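# Unscrew a bottle cap and set it flat

## Task

Twist the cap off the bottle and leave it lying flat on the table, with the bottle still standing upright. Both must stay that way on their own, not because the robot is holding them, and both hands must open and pull away from them at the end.

## Robot and tools

Robot: two arms, left_arm and right_arm, facing each other across a table. Each carries an identical five-finger right hand, so hand axes and hand numbers mean the same thing on both; the hands are not mirror images.

Scene frame: the origin sits on the tabletop halfway between the two arm bases. z = 0 is the tabletop and +z is up. left_arm's base is on the +y side. The words left and right are arm names, not image sides. Result positions are in metres, orientations are quaternions in wxyz order, and velocities are in m/s and rad/s. Printed positions can be slightly off, more so at long reach.

Hand point: the spot where the index pad meets the thumb tip in a pinch, 0.05 m in front of the palm. Its axes are: +z along the straight fingers, +y out of the palm, and +x across the palm toward the little finger. Straight fingers extend 0.06 to 0.07 m beyond it along +z. Across the palm, the hand spans 0.08 m on the little-finger side. On the thumb side it spans 0.02 m when the thumb is turned in front of the palm, and up to 0.09 m otherwise. A wrist bracket on the little-finger side sits 0.03 m past the point along +y, reaches 0.11 m across, and can collide with things.

Row format: every command row is one list of 28 numbers, each in [-1, 1], always covering both arms. The order is left_arm dx, dy, dz, rx, ry, rz, then left hand little, ring, middle, index, thumb_bend, thumb_turn, force_limit, speed, then the same 14 for right_arm.
- dx..rz are an offset, not a pose. They are measured from the hand point's measured pose at the start of the action, along the hand point's own axes.
- 1.0 equals 0.6 m or 180 degrees. rx, ry, rz form one rotation vector.
- Finger values are targets: +1 is straight/open and -1 is fully curled.
- thumb_turn: +1 places the thumb beside the palm and -1 places it in front, facing the fingers.
- A pinch is roughly index -0.22, thumb_bend -0.75, thumb_turn -0.57.
- force_limit runs linearly from about 0 N at -1 to 10 N at +1 at the fingertip (15 N for the two thumb motors). It applies only while closing.
- speed runs from nearly 0 at -1 to full at +1; at full speed, a full finger stroke takes 0.6 s.

Hand numbers are never treated as no change. To leave a hand as it is, resend its last eight executed numbers. If nothing has been sent yet, use its six hand_measured values plus hand_force_limit and hand_speed.

A motor only starts when its target changes by at least 0.01. It then runs until it reaches the target or, when closing, hits force_limit, and locks there. A lock holds at least 15 N. For a gentle grip, close at speed -0.9 or below. To squeeze harder, raise force_limit and send a target further closed than hand_measured. To loosen, send a target more open than hand_measured. A full wrap grip with the thumb in front holds objects 0.035 to 0.08 m across. Turn the thumb before the hand reaches the object.

execute_actions(actions): a list of actions. Each action is up to 15 rows, one row per 1/30 s step. A shorter action repeats its final row for the remaining steps. Every row in an action is an offset from that action's start pose, so offsets do not add up from row to row. In the first action of a call, the start pose is the last pose a result reported. Each step, the commanded pose is clipped to within 100 mm and 16 degrees of the measured pose. After the action, the arm continues only to that clipped pose, so send the rest of a long motion in the next action. An empty list just returns the state and images.

move(target, speed, stop_force, blocking): target is one 28-number row. Its offsets are taken from the pose in the last result that showed one. The arm travels in a straight line, turning the shorter way, and both arms finish together within 0.5 to 10 s.
- speed: 0.002 to 0.5 m/s, default 0.25. Turning is capped at twice that value in rad/s.
- stop_force: 9 to 40 N, shared by both arms. It ends an arm's path when its wrist sensor feels that much extra push against the motion; the arm then backs off two steps and holds. Use it only slowly and without rotation. Omit it when pulling away from something the hand presses on. It is refused during the first 0.2 s of a scene.
- blocking=false: returns after 0.5 s and cannot be combined with stop_force. Check on it with wait(0). Other motion commands are refused until the move ends; wait or stop first.
- The result adds a move: line. The ending is done, off_target, moving, held, contact or fault. The limits are paced (the pose was clipped) or held (some steps were blocked). It also gives each hand point's distance from its target.

wait(seconds 0 to 10): lets time pass while each arm holds its last command. stop(): brakes a running move. zoom_image(camera, region [x0, y0, x1, y1] in pixels, at most 504x504): enlarges part of the latest image. show_instructions(): shows the reference pages. finished_scene(scene): pass the current scene's number once the goal holds by itself. This cannot be undone.

Cameras: cam_high and cam_low (896x504), plus fisheye cam_left_wrist and cam_right_wrist (616x616).

Result fields:
- A state line gives pose and velocity per arm.
- Hand target lines show where each controller is driving.
- A pose unreachable line means the clearance check changed or blocked that arm's command.
- hand_measured, hand_stopped_by (moving, target, force, stalled, fault) and hand_load_n each list six values in motor order. hand_load_n is positive when something pushes a finger open; loads near 0 mean the grip is lost.
- Wrist force and torque are given in end-effector axes. They carry offsets up to about 4 N and noise, and saturate near 50 N.
- Joint torque readings are unreliable for judging contact.

Things to avoid:
- Joint loads reaching 141 N m on the first three joints or 26.3 N m on the wrist joints. Either limit, or any outside force of 150 N, halts that arm for 10 s.
- Stiff arms pressing past a contact.
- Fast impacts.
- The arms striking or pressing on each other with any part.
- Motors overheating from long holds. A warning appears at 70 °C and brakes engage at 85 °C.
- Dropping things, slamming things, or letting anything leave the table.

The simulation keeps running while you think, with the robot holding its last command. Objects may occasionally get a small push.

Each tool is called after ">>>" by a JSON object that holds its "fn" and its "kwargs", one argument or row to a line.

Reference images:

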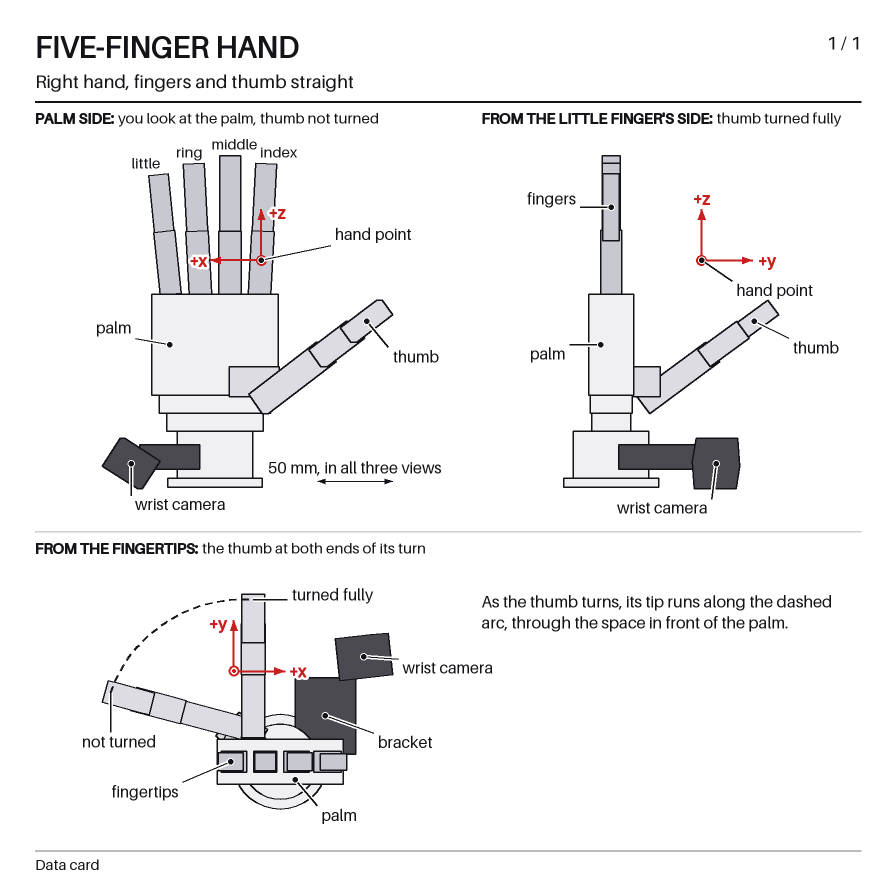

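## Session

I'll start by reading the current state and camera images.

>>> {"fn": "execute_actions", "kwargs": {
  "actions": []
}}

Scene clock: 0.00 s.
left_arm: end_effector_position=(+0.2710, +0.5630, +0.4833) hand_measured=(+1.000, +1.000, +1.000, +1.000, +1.000, +1.000) hand_load_n=(+0.0, +0.0, +0.0, +0.0, +0.0, +0.0) hand_stopped_by=(target, target, target, target, target, target) hand_force_limit=0.00 hand_speed=-0.80 end_effector_quat_wxyz=(+0.011, +0.301, +0.953, +0.002) end_effector_velocity=(-0.000, +0.000, -0.000) end_effector_angular_velocity=(+0.001, +0.001, -0.001) | right_arm: end_effector_position=(+0.1158, -0.2646, +0.4767) hand_measured=(+1.000, +1.000, +1.000, +1.000, +1.000, +1.000) hand_load_n=(+0.0, +0.0, +0.0, +0.0, +0.0, +0.0) hand_stopped_by=(target, target, target, target, target, target) hand_force_limit=0.00 hand_speed=-0.80 end_effector_quat_wxyz=(+0.011, -0.260, +0.966, +0.005) end_effector_velocity=(-0.000, +0.000, -0.000) end_effector_angular_velocity=(+0.000, +0.002, +0.002)
Joint positions: left_arm=[ 0.564 -1.749  1.348  1.955  1.555 -1.861] | right_arm=[-1.185 -1.726  1.345  1.929  1.56  -1.862]
Joint velocities: left_arm=[ 0.001 -0.     0.001  0.    -0.     0.001] | right_arm=[-0.     0.001  0.     0.    -0.001 -0.002]
Joint torques (N m, as the arm reports them, + toward a larger angle): no reading
Wrist force (N, on the end effector, along its own x y z axes, offset not removed): no reading
Wrist torque (N m, same axes, about the end effector's origin, offset not removed): no reading
Hand target (left_arm): +0.271, +0.563, +0.483; +0.011, +0.301, +0.953, +0.002
Hand target (right_arm): +0.116, -0.265, +0.477; +0.011, -0.260, +0.966, +0.005

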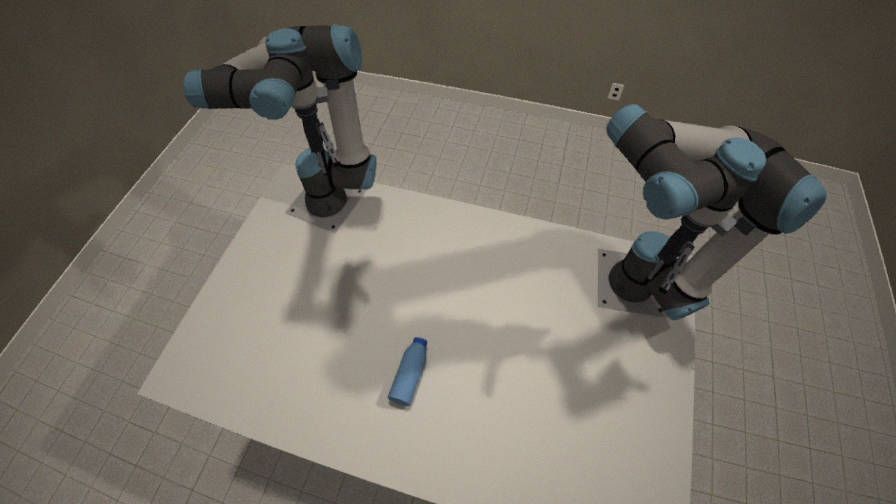

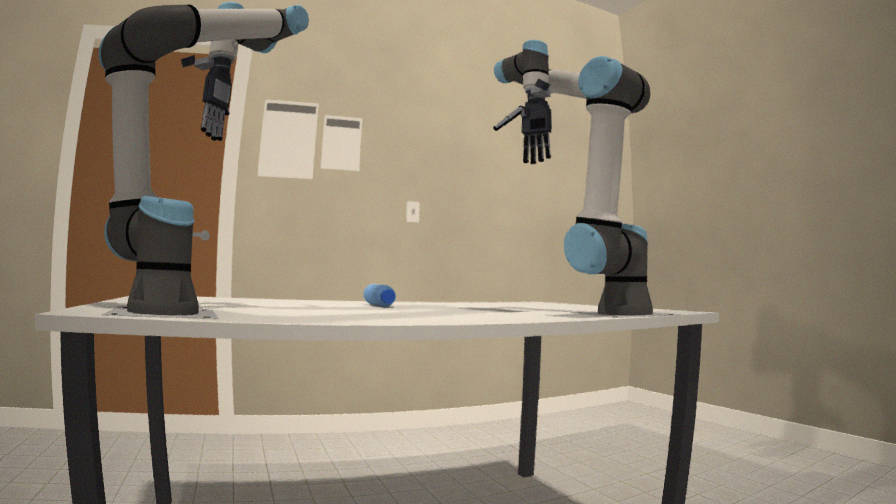

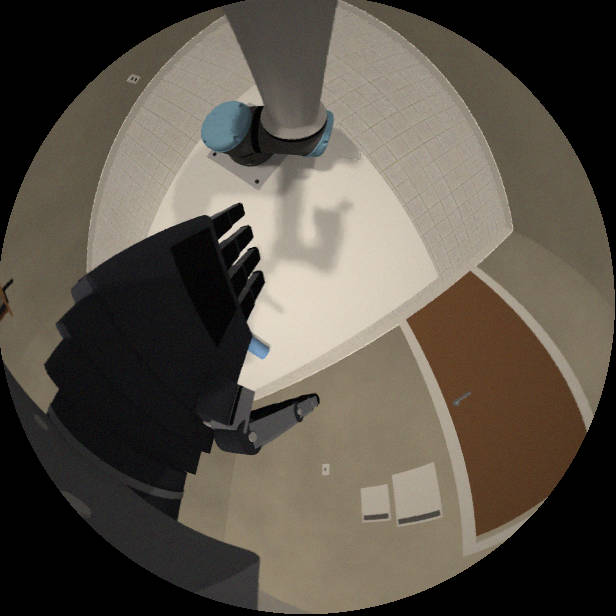

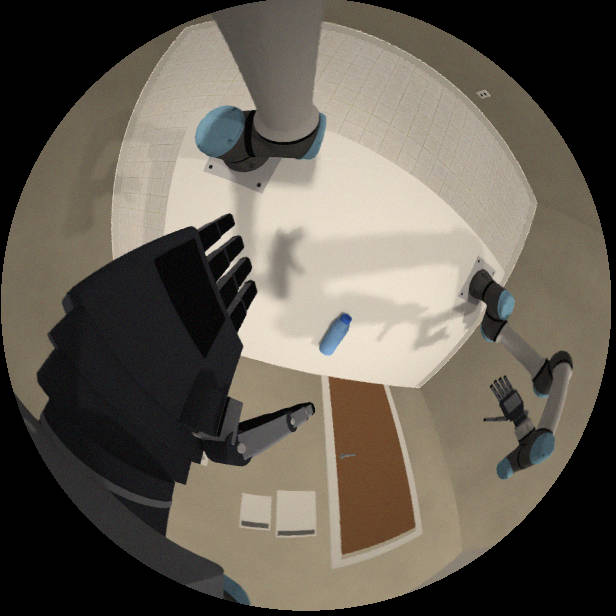

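>>> {"fn": "zoom_image", "kwargs": {
  "camera": "cam_high",
  "region": [330, 310, 490, 430]
}}

>>> {"fn": "zoom_image", "kwargs": {
  "camera": "cam_low",
  "region": [320, 250, 440, 330]
}}

Region (330, 310, 490, 430) of cam_high's 896x504 image, scaled by 3.150, with more detail than that image has; it fills the top 378 rows of this view, and the rest is white.

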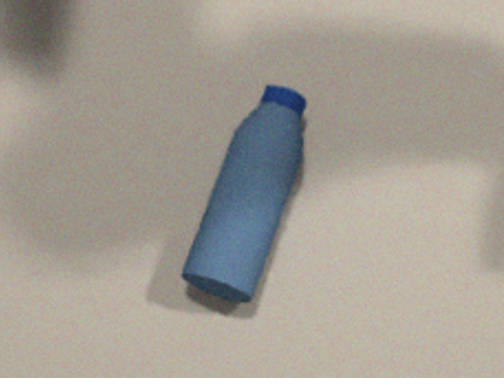

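Region (320, 250, 440, 330) of cam_low's 896x504 image, scaled by 4.200, with more detail than that image has.

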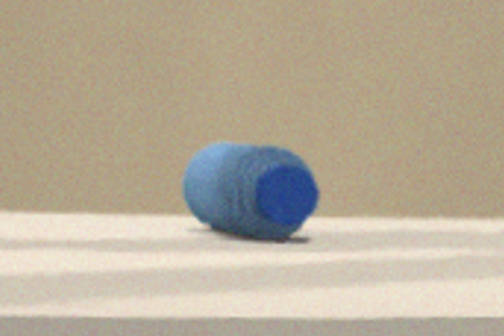

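>>> {"fn": "move", "kwargs": {
  "target": [-0.783,-0.494,0.472,0.2687,-0.0849,-0.182, 0.6,0.6,0.6,0.6,1,-1,0,0, 0,0,0,0,0,0, 1,1,1,1,1,1,0,-0.8],
  "speed": 0.3
}}

Scene clock: 122.73 s.
left_arm: end_effector_position=(+0.4904, +0.0492, +0.2065) hand_measured=(+0.600, +0.600, +0.600, +0.600, +1.000, -1.000) hand_load_n=(+0.0, +0.0, +0.0, +0.0, +0.0, +0.0) hand_stopped_by=(target, target, target, target, target, target) hand_force_limit=0.00 hand_speed=0.00 end_effector_quat_wxyz=(+0.009, +0.005, +0.906, -0.424) end_effector_velocity=(+0.002, -0.001, -0.000) end_effector_angular_velocity=(-0.003, -0.001, +0.003) | right_arm: end_effector_position=(+0.1158, -0.2646, +0.4767) hand_measured=(+1.000, +1.000, +1.000, +1.000, +1.000, +1.000) hand_load_n=(+0.0, +0.0, +0.0, +0.0, +0.0, +0.0) hand_stopped_by=(target, target, target, target, target, target) hand_force_limit=0.00 hand_speed=-0.80 end_effector_quat_wxyz=(+0.011, -0.260, +0.966, +0.005) end_effector_velocity=(+0.000, +0.000, +0.000) end_effector_angular_velocity=(+0.001, -0.001, +0.001)
Joint positions: left_arm=[ 0.551 -0.86   0.867  0.797  2.046 -2.67 ] | right_arm=[-1.185 -1.726  1.345  1.929  1.56  -1.862]
Joint velocities: left_arm=[ 0.001  0.005 -0.007 -0.001 -0.    -0.002] | right_arm=[-0.     0.001 -0.002 -0.    -0.    -0.001]
Joint torques (N m, as the arm reports them, + toward a larger angle): left_arm=[-11.32 -35.92 -27.62  -1.41  -1.67  -1.69] | right_arm=[  1.3   -7.71 -17.8    2.36  -0.39  -0.09]
Wrist force (N, on the end effector, along its own x y z axes, offset not removed): left_arm=[0.1 0.1 -1.3] | right_arm=[-1.4 -2.4 -3.0]
Wrist torque (N m, same axes, about the end effector's origin, offset not removed): left_arm=[0.07 0.02 0.24] | right_arm=[-0.12 0.34 -0.24]
Hand target (left_arm): +0.491, +0.049, +0.206; +0.009, +0.005, +0.906, -0.424
Hand target (right_arm): +0.116, -0.265, +0.477; +0.011, -0.260, +0.966, +0.005
Off the commanded pose (left_arm): 0.001 m, 0 deg.
Off the commanded pose (right_arm): 0.000 m, 0 deg.
move: done

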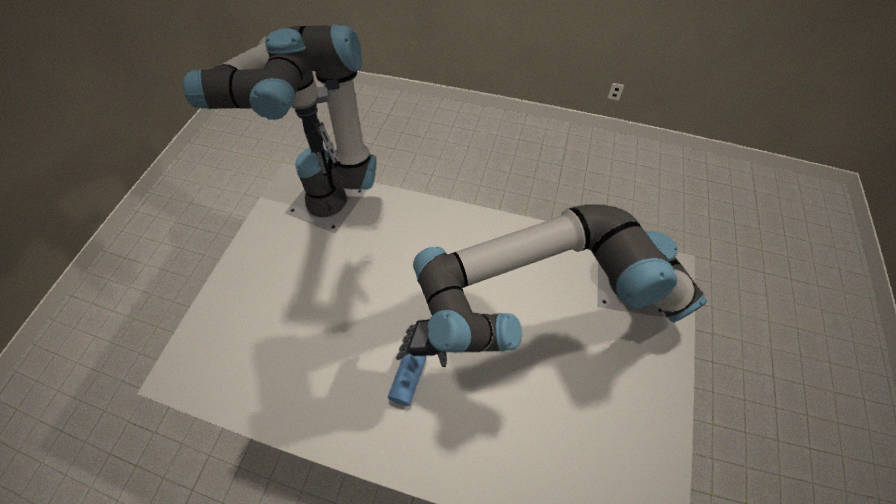

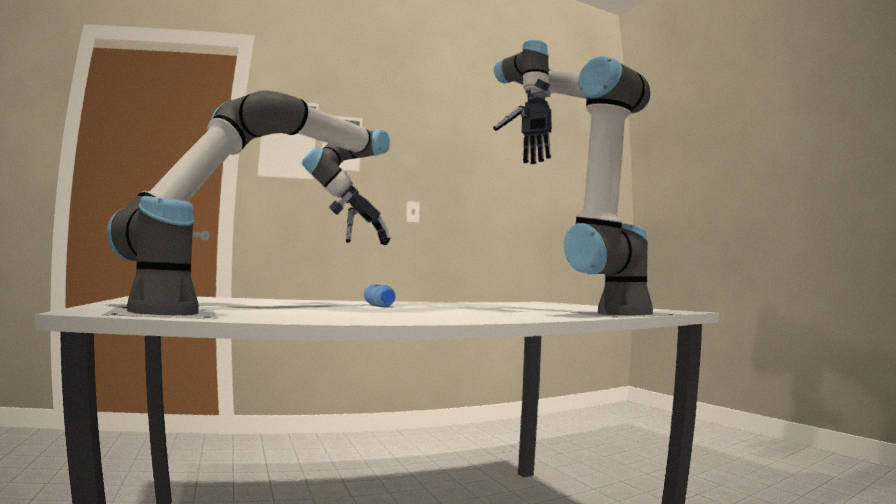

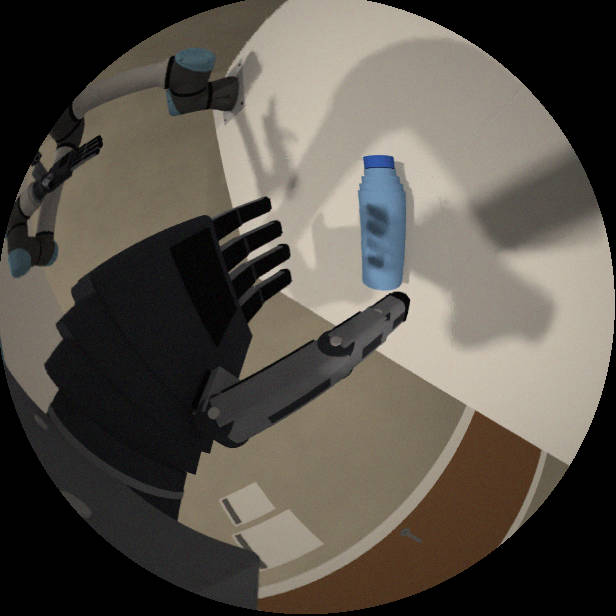

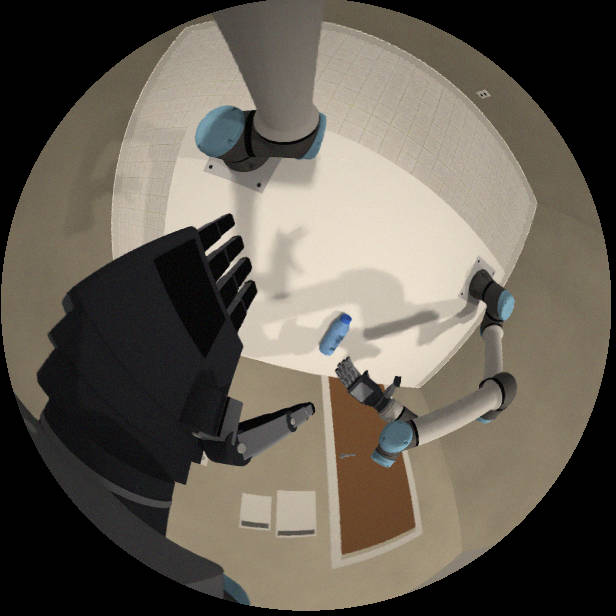

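>>> {"fn": "zoom_image", "kwargs": {
  "camera": "cam_left_wrist",
  "region": [260, 130, 480, 350]
}}

Region (260, 130, 480, 350) of cam_left_wrist's 616x616 image, scaled by 2.291, with more detail than that image has.

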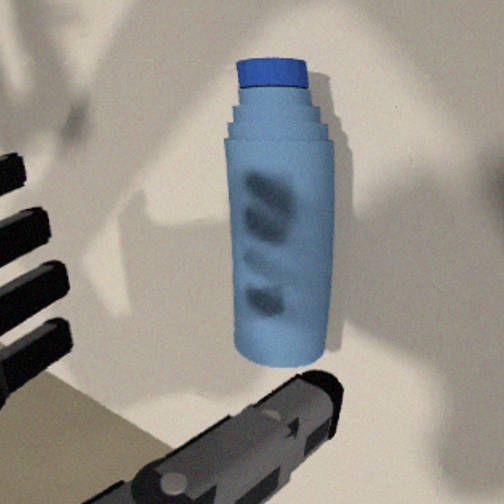

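>>> {"fn": "move", "kwargs": {
  "target": [0.0083,0.130,0.104,0,0,0, 0.6,0.6,0.6,0.6,1,-1,0,0, 0,0,0,0,0,0, 1,1,1,1,1,1,0,-0.8],
  "speed": 0.15
}}

Scene clock: 164.53 s.
left_arm: end_effector_position=(+0.4878, +0.0512, +0.1067) hand_measured=(+0.600, +0.600, +0.600, +0.600, +1.000, -1.000) hand_load_n=(+0.0, +0.0, +0.0, +0.0, +0.0, +0.0) hand_stopped_by=(target, target, target, target, target, target) hand_force_limit=0.00 hand_speed=0.00 end_effector_quat_wxyz=(+0.009, +0.005, +0.906, -0.424) end_effector_velocity=(+0.000, +0.000, -0.002) end_effector_angular_velocity=(-0.000, -0.000, +0.001) | right_arm: end_effector_position=(+0.1158, -0.2646, +0.4767) hand_measured=(+1.000, +1.000, +1.000, +1.000, +1.000, +1.000) hand_load_n=(+0.0, +0.0, +0.0, +0.0, +0.0, +0.0) hand_stopped_by=(target, target, target, target, target, target) hand_force_limit=0.00 hand_speed=-0.80 end_effector_quat_wxyz=(+0.011, -0.260, +0.966, +0.005) end_effector_velocity=(-0.000, -0.000, -0.000) end_effector_angular_velocity=(-0.001, +0.001, +0.001)
Joint positions: left_arm=[ 0.549 -0.833  1.079  0.558  2.045 -2.671] | right_arm=[-1.185 -1.726  1.345  1.929  1.56  -1.862]
Joint velocities: left_arm=[ 0.     0.001  0.004 -0.006 -0.    -0.   ] | right_arm=[ 0.    -0.     0.001  0.     0.    -0.   ]
Joint torques (N m, as the arm reports them, + toward a larger angle): left_arm=[-11.35 -36.9  -13.71  -1.61  -1.67  -2.19] | right_arm=[  1.98  -8.56 -18.03   2.28  -0.19  -0.25]
Wrist force (N, on the end effector, along its own x y z axes, offset not removed): left_arm=[-0.4 -0.8 1.2] | right_arm=[1.5 -4.9 -1.6]
Wrist torque (N m, same axes, about the end effector's origin, offset not removed): left_arm=[-0.22 -0.23 -0.06] | right_arm=[-0.56 -0.07 -0.21]
Hand target (left_arm): +0.488, +0.051, +0.107; +0.009, +0.005, +0.906, -0.424
Hand target (right_arm): +0.116, -0.265, +0.477; +0.011, -0.260, +0.966, +0.005
Off the commanded pose (left_arm): 0.000 m, 0 deg.
Off the commanded pose (right_arm): 0.000 m, 0 deg.
move: done

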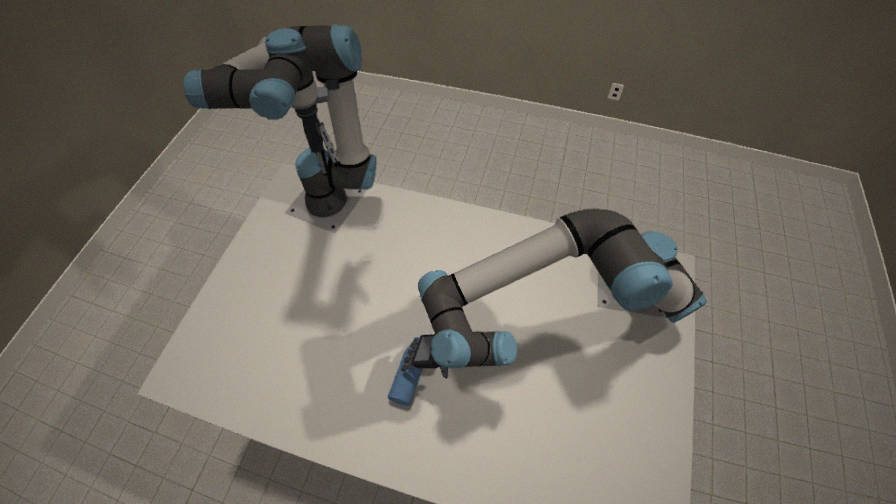

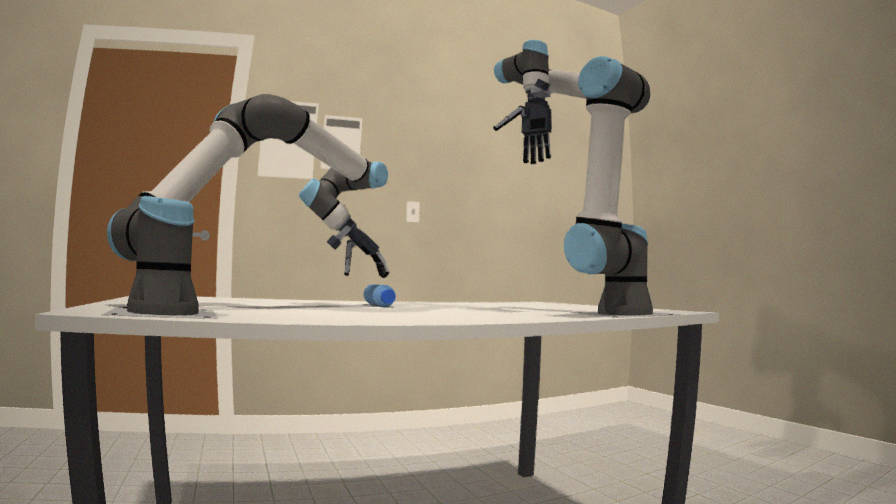

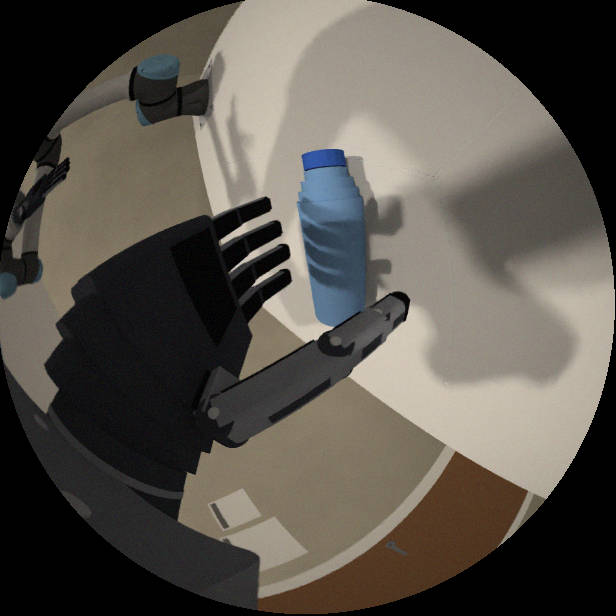

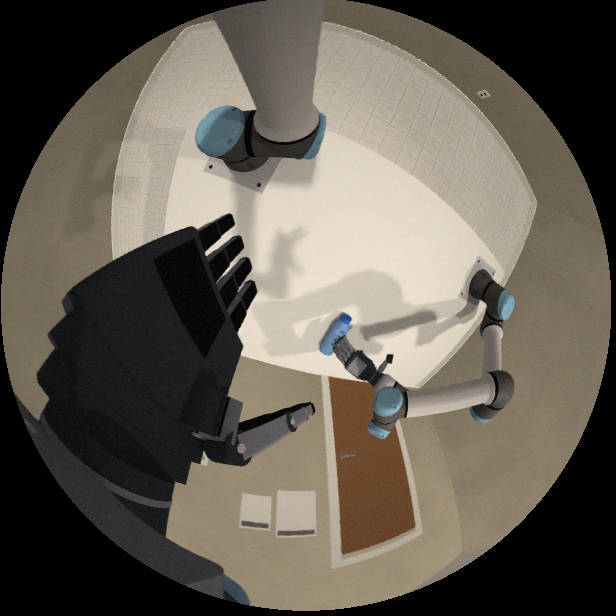

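>>> {"fn": "zoom_image", "kwargs": {
  "camera": "cam_low",
  "region": [290, 200, 450, 320]
}}

>>> {"fn": "zoom_image", "kwargs": {
  "camera": "cam_right_wrist",
  "region": [280, 290, 420, 410]
}}

Region (290, 200, 450, 320) of cam_low's 896x504 image, scaled by 3.150, with more detail than that image has; it fills the top 378 rows of this view, and the rest is white.

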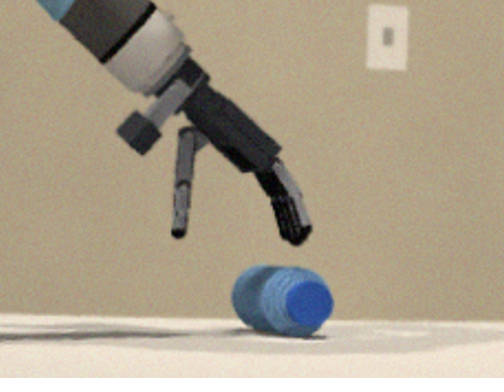

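Region (280, 290, 420, 410) of cam_right_wrist's 616x616 image, scaled by 3.600, with more detail than that image has; it fills the top 432 rows of this view, and the rest is white.

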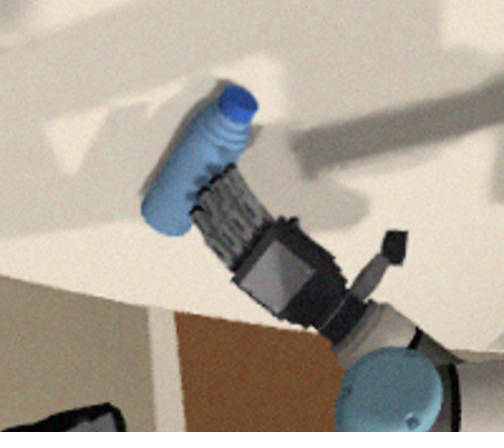

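>>> {"fn": "move", "kwargs": {
  "target": [0.003,-0.0342,0.041,0,0,0, 0.6,0.6,0.6,0.6,1,-1,0,0, 0,0,0,0,0,0, 1,1,1,1,1,1,0,-0.8],
  "speed": 0.1
}}

>>> {"fn": "zoom_image", "kwargs": {
  "camera": "cam_low",
  "region": [290, 200, 450, 320]
}}

Scene clock: 207.33 s.
left_arm: end_effector_position=(+0.4859, +0.0194, +0.1067) hand_measured=(+0.600, +0.600, +0.600, +0.600, +1.000, -1.000) hand_load_n=(+0.0, +0.0, +0.0, +0.0, +0.0, +0.0) hand_stopped_by=(target, target, target, target, target, target) hand_force_limit=0.00 hand_speed=0.00 end_effector_quat_wxyz=(+0.009, +0.005, +0.906, -0.424) end_effector_velocity=(-0.001, -0.003, -0.000) end_effector_angular_velocity=(+0.001, +0.001, -0.002) | right_arm: end_effector_position=(+0.1158, -0.2646, +0.4767) hand_measured=(+1.000, +1.000, +1.000, +1.000, +1.000, +1.000) hand_load_n=(+0.0, +0.0, +0.0, +0.0, +0.0, +0.0) hand_stopped_by=(target, target, target, target, target, target) hand_force_limit=0.00 hand_speed=-0.80 end_effector_quat_wxyz=(+0.011, -0.260, +0.966, +0.005) end_effector_velocity=(-0.000, -0.000, -0.000) end_effector_angular_velocity=(-0.000, +0.001, +0.001)
Joint positions: left_arm=[ 0.516 -0.783  0.988  0.587  2.021 -2.698] | right_arm=[-1.185 -1.726  1.345  1.929  1.56  -1.862]
Joint velocities: left_arm=[-0.003  0.004 -0.008  0.005 -0.001 -0.001] | right_arm=[-0.     0.     0.001  0.     0.    -0.001]
Joint torques (N m, as the arm reports them, + toward a larger angle): left_arm=[-10.91 -39.44 -27.63   2.93  -1.24  -2.21] | right_arm=[  1.74  -8.78 -18.82   2.47  -0.02  -0.15]
Wrist force (N, on the end effector, along its own x y z axes, offset not removed): left_arm=[-0.4 2.1 -2.6] | right_arm=[1.8 -4.1 -2.9]
Wrist torque (N m, same axes, about the end effector's origin, offset not removed): left_arm=[0.47 0.30 0.17] | right_arm=[-0.41 -0.12 -0.10]
Hand target (left_arm): +0.486, +0.019, +0.107; +0.009, +0.005, +0.906, -0.424
Hand target (right_arm): +0.116, -0.265, +0.477; +0.011, -0.260, +0.966, +0.005
Off the commanded pose (left_arm): 0.000 m, 0 deg.
Off the commanded pose (right_arm): 0.000 m, 0 deg.
move: done

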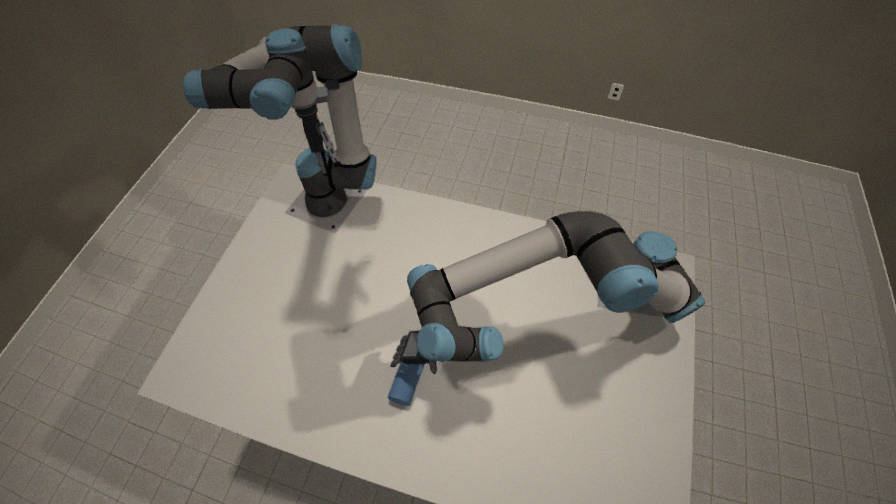

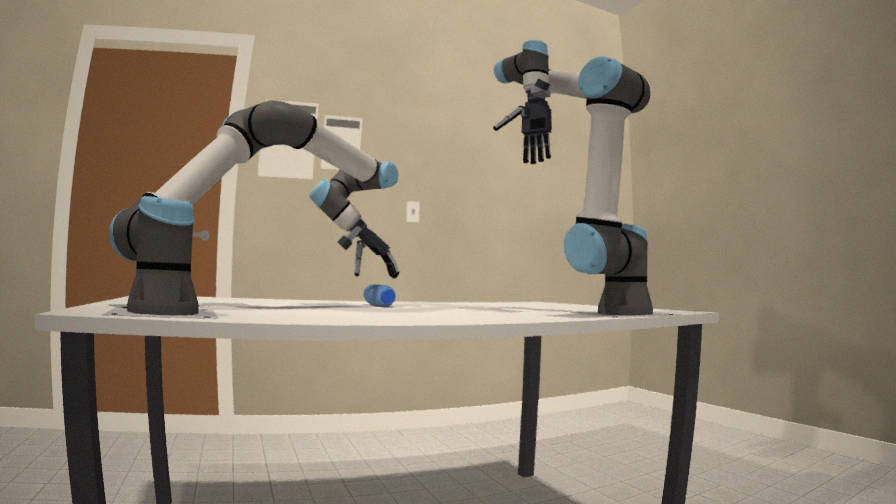

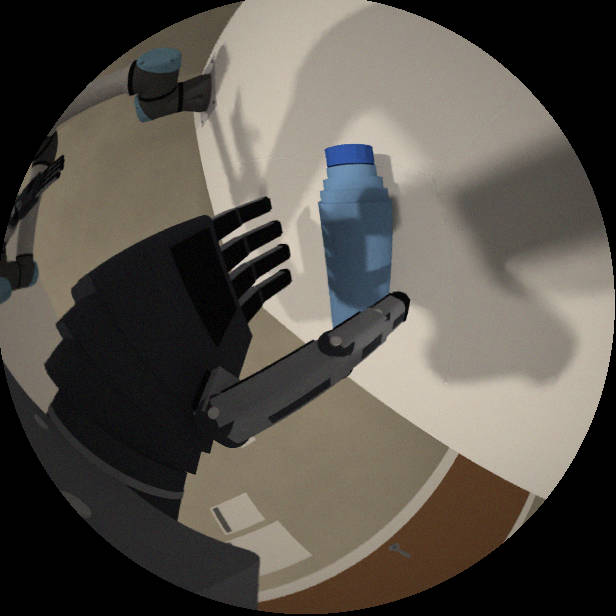

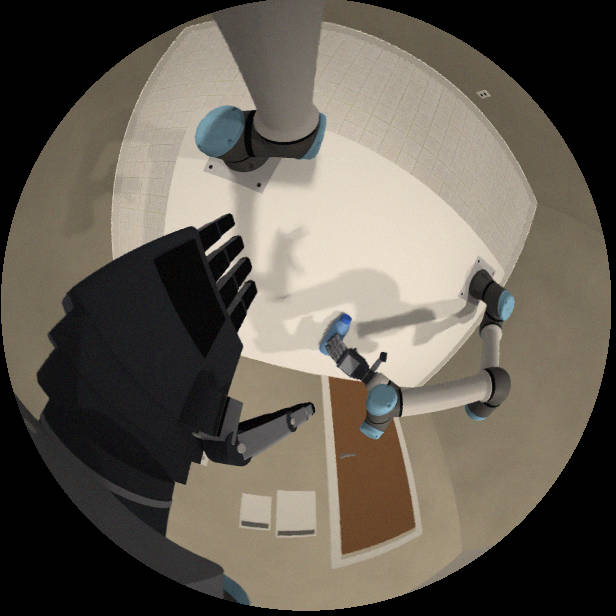

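Region (290, 200, 450, 320) of cam_low's 896x504 image, scaled by 3.150, with more detail than that image has; it fills the top 378 rows of this view, and the rest is white.

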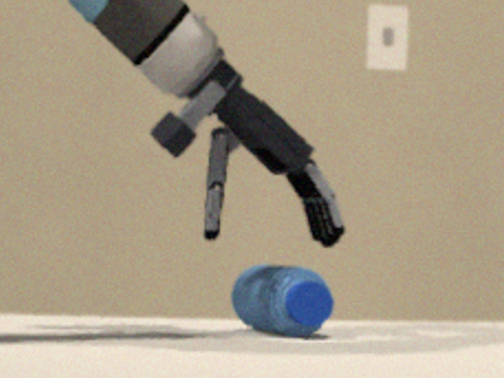

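>>> {"fn": "move", "kwargs": {
  "target": [0,0.0356,0.0536,0,0,0, 0.6,0.6,0.6,0.6,1,-1,0,0, 0,0,0,0,0,0, 1,1,1,1,1,1,0,-0.8],
  "speed": 0.05
}}

>>> {"fn": "zoom_image", "kwargs": {
  "camera": "cam_low",
  "region": [290, 200, 450, 320]
}}

Scene clock: 222.33 s.
left_arm: end_effector_position=(+0.4867, +0.0084, +0.0699) hand_measured=(+0.600, +0.600, +0.600, +0.600, +1.000, -1.000) hand_load_n=(+0.0, +0.0, +0.0, +0.0, +0.0, +0.0) hand_stopped_by=(target, target, target, target, target, target) hand_force_limit=0.00 hand_speed=0.00 end_effector_quat_wxyz=(+0.009, +0.005, +0.906, -0.424) end_effector_velocity=(+0.001, +0.000, -0.002) end_effector_angular_velocity=(+0.000, -0.000, +0.001) | right_arm: end_effector_position=(+0.1158, -0.2646, +0.4767) hand_measured=(+1.000, +1.000, +1.000, +1.000, +1.000, +1.000) hand_load_n=(+0.0, +0.0, +0.0, +0.0, +0.0, +0.0) hand_stopped_by=(target, target, target, target, target, target) hand_force_limit=0.00 hand_speed=-0.80 end_effector_quat_wxyz=(+0.011, -0.260, +0.966, +0.005) end_effector_velocity=(+0.000, +0.000, -0.000) end_effector_angular_velocity=(+0.001, +0.001, -0.001)
Joint positions: left_arm=[ 0.506 -0.737  1.001  0.525  2.015 -2.706] | right_arm=[-1.185 -1.726  1.345  1.929  1.56  -1.862]
Joint velocities: left_arm=[ 0.001  0.003  0.001 -0.003 -0.    -0.   ] | right_arm=[-0.     0.     0.    -0.    -0.001  0.001]
Joint torques (N m, as the arm reports them, + toward a larger angle): left_arm=[-12.25 -38.85 -13.49  -1.03  -1.67  -1.99] | right_arm=[  1.87  -8.29 -18.3    2.41   0.03  -0.28]
Wrist force (N, on the end effector, along its own x y z axes, offset not removed): left_arm=[-2.5 2.0 0.3] | right_arm=[1.4 -4.2 -1.8]
Wrist torque (N m, same axes, about the end effector's origin, offset not removed): left_arm=[0.24 0.46 -0.17] | right_arm=[-0.54 -0.07 -0.17]
Hand target (left_arm): +0.487, +0.008, +0.070; +0.009, +0.005, +0.906, -0.424
Hand target (right_arm): +0.116, -0.265, +0.477; +0.011, -0.260, +0.966, +0.005
Off the commanded pose (left_arm): 0.000 m, 0 deg.
Off the commanded pose (right_arm): 0.000 m, 0 deg.
move: done

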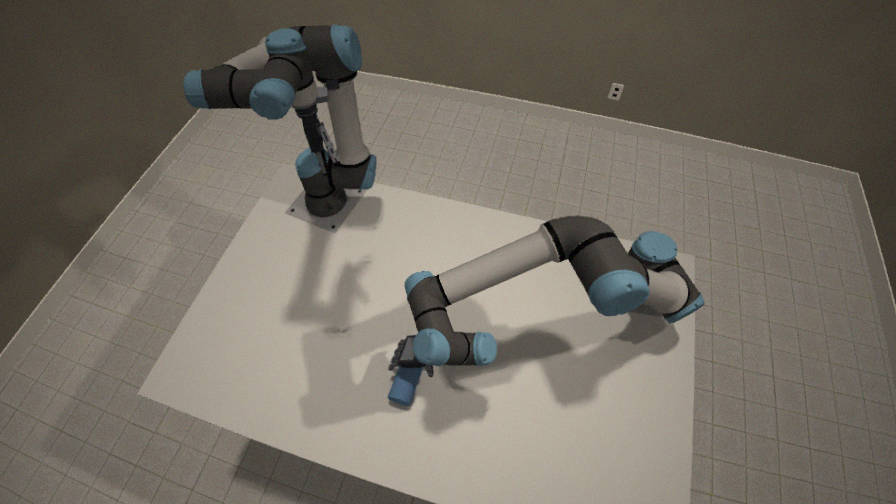

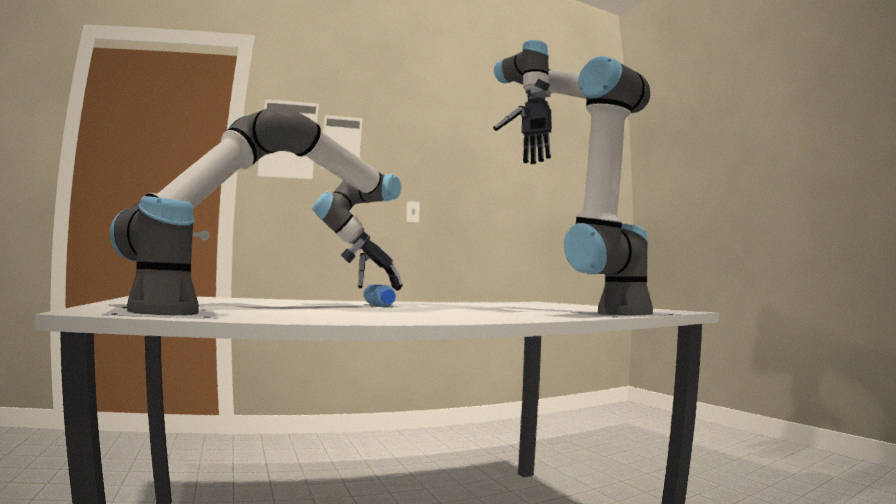

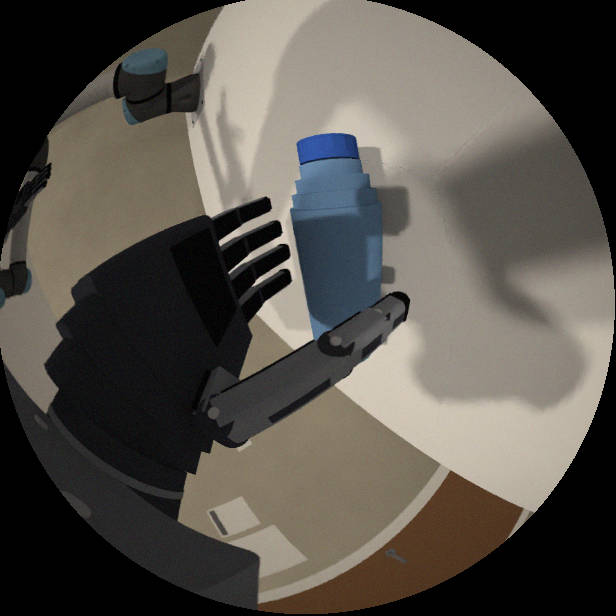

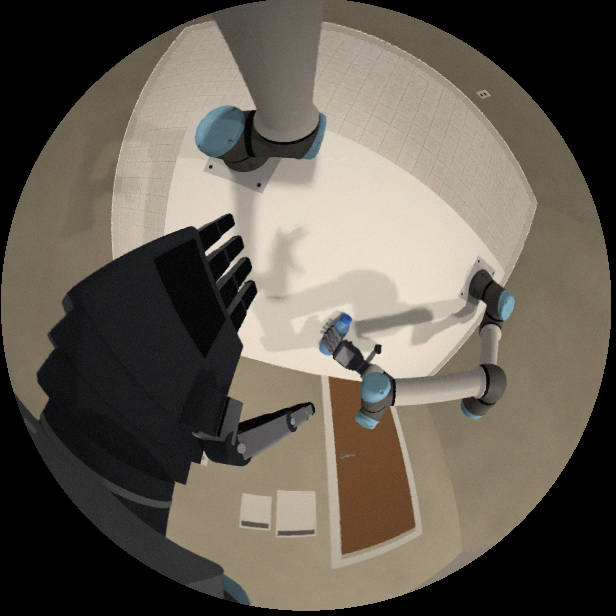

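Region (290, 200, 450, 320) of cam_low's 896x504 image, scaled by 3.150, with more detail than that image has; it fills the top 378 rows of this view, and the rest is white.

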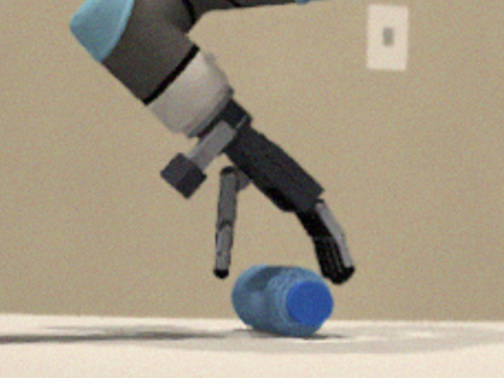

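>>> {"fn": "move", "kwargs": {
  "target": [-0.0167,0.0435,0.0363,0,0,0, 0.6,0.6,0.6,0.6,1,-1,0,0, 0,0,0,0,0,0, 1,1,1,1,1,1,0,-0.8],
  "speed": 0.03,
  "stop_force": 10
}}

>>> {"fn": "zoom_image", "kwargs": {
  "camera": "cam_low",
  "region": [290, 200, 450, 320]
}}

Scene clock: 244.80 s.
left_arm: end_effector_position=(+0.4974, +0.0084, +0.0363) hand_measured=(+0.600, +0.600, +0.600, +0.600, +1.000, -1.000) hand_load_n=(+0.0, +0.0, +0.0, +0.0, +0.0, +0.0) hand_stopped_by=(target, target, target, target, target, target) hand_force_limit=0.00 hand_speed=0.00 end_effector_quat_wxyz=(+0.009, +0.005, +0.906, -0.424) end_effector_velocity=(+0.001, -0.000, -0.002) end_effector_angular_velocity=(+0.000, +0.001, +0.001) | right_arm: end_effector_position=(+0.1158, -0.2646, +0.4767) hand_measured=(+1.000, +1.000, +1.000, +1.000, +1.000, +1.000) hand_load_n=(+0.0, +0.0, +0.0, +0.0, +0.0, +0.0) hand_stopped_by=(target, target, target, target, target, target) hand_force_limit=0.00 hand_speed=-0.80 end_effector_quat_wxyz=(+0.011, -0.260, +0.966, +0.005) end_effector_velocity=(+0.000, +0.000, +0.000) end_effector_angular_velocity=(+0.000, -0.001, +0.000)
Joint positions: left_arm=[ 0.52  -0.688  0.999  0.482  2.025 -2.695] | right_arm=[-1.185 -1.726  1.345  1.929  1.56  -1.862]
Joint velocities: left_arm=[ 0.001  0.004 -0.001 -0.002  0.001 -0.001] | right_arm=[-0. -0. -0. -0.  0. -0.]
Joint torques (N m, as the arm reports them, + toward a larger angle): left_arm=[ 13.   -39.83 -26.5   -1.94   2.46   2.14] | right_arm=[  1.72  -7.49 -17.95   2.51  -0.11   0.13]
Wrist force (N, on the end effector, along its own x y z axes, offset not removed): left_arm=[-2.2 1.8 -0.4] | right_arm=[1.2 -4.7 -0.8]
Wrist torque (N m, same axes, about the end effector's origin, offset not removed): left_arm=[0.32 0.27 0.04] | right_arm=[-0.52 -0.07 -0.37]
Hand target (left_arm): +0.497, +0.008, +0.036; +0.009, +0.005, +0.906, -0.424
Hand target (right_arm): +0.116, -0.265, +0.477; +0.011, -0.260, +0.966, +0.005
Off the commanded pose (left_arm): 0.000 m, 0 deg.
Off the commanded pose (right_arm): 0.000 m, 0 deg.
move: done

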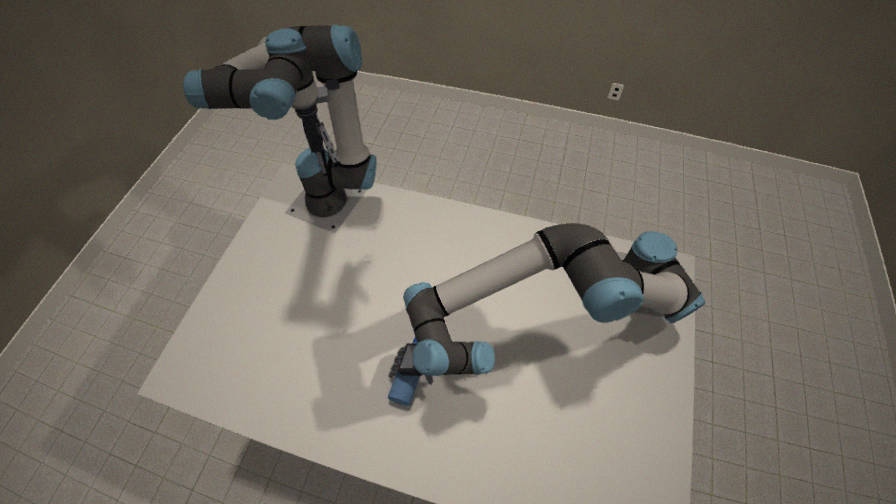

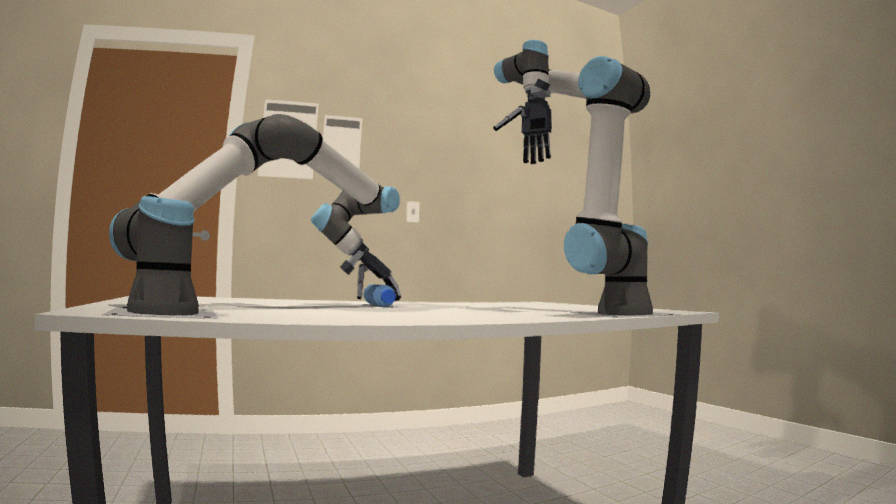

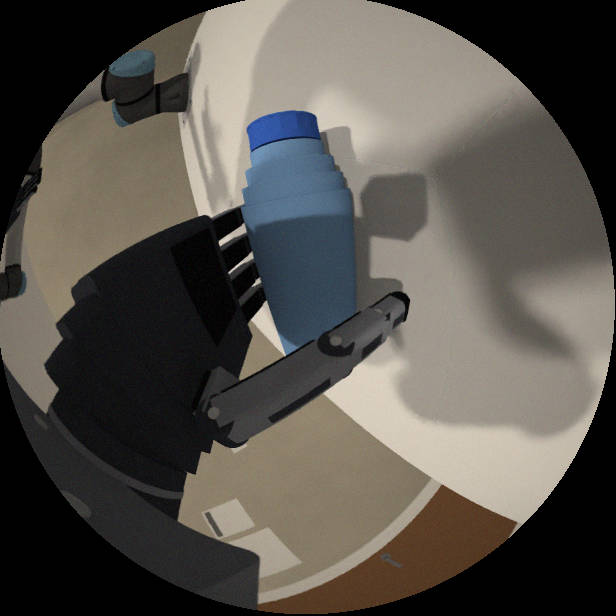

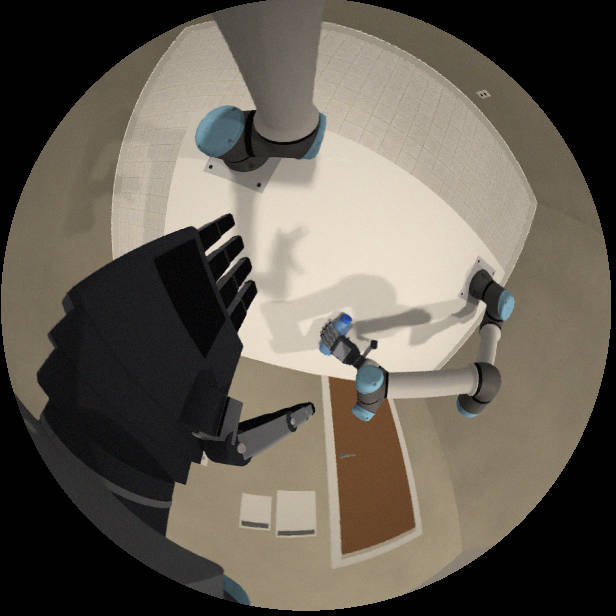

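Region (290, 200, 450, 320) of cam_low's 896x504 image, scaled by 3.150, with more detail than that image has; it fills the top 378 rows of this view, and the rest is white.

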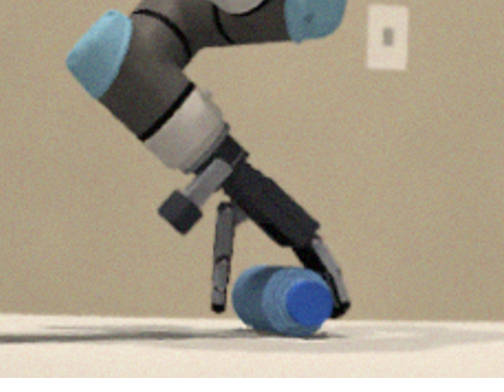

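>>> {"fn": "zoom_image", "kwargs": {
  "camera": "cam_high",
  "region": [350, 310, 510, 430]
}}

Region (350, 310, 510, 430) of cam_high's 896x504 image, scaled by 3.150, with more detail than that image has; it fills the top 378 rows of this view, and the rest is white.

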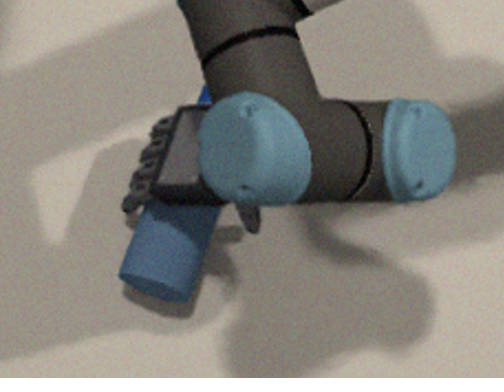

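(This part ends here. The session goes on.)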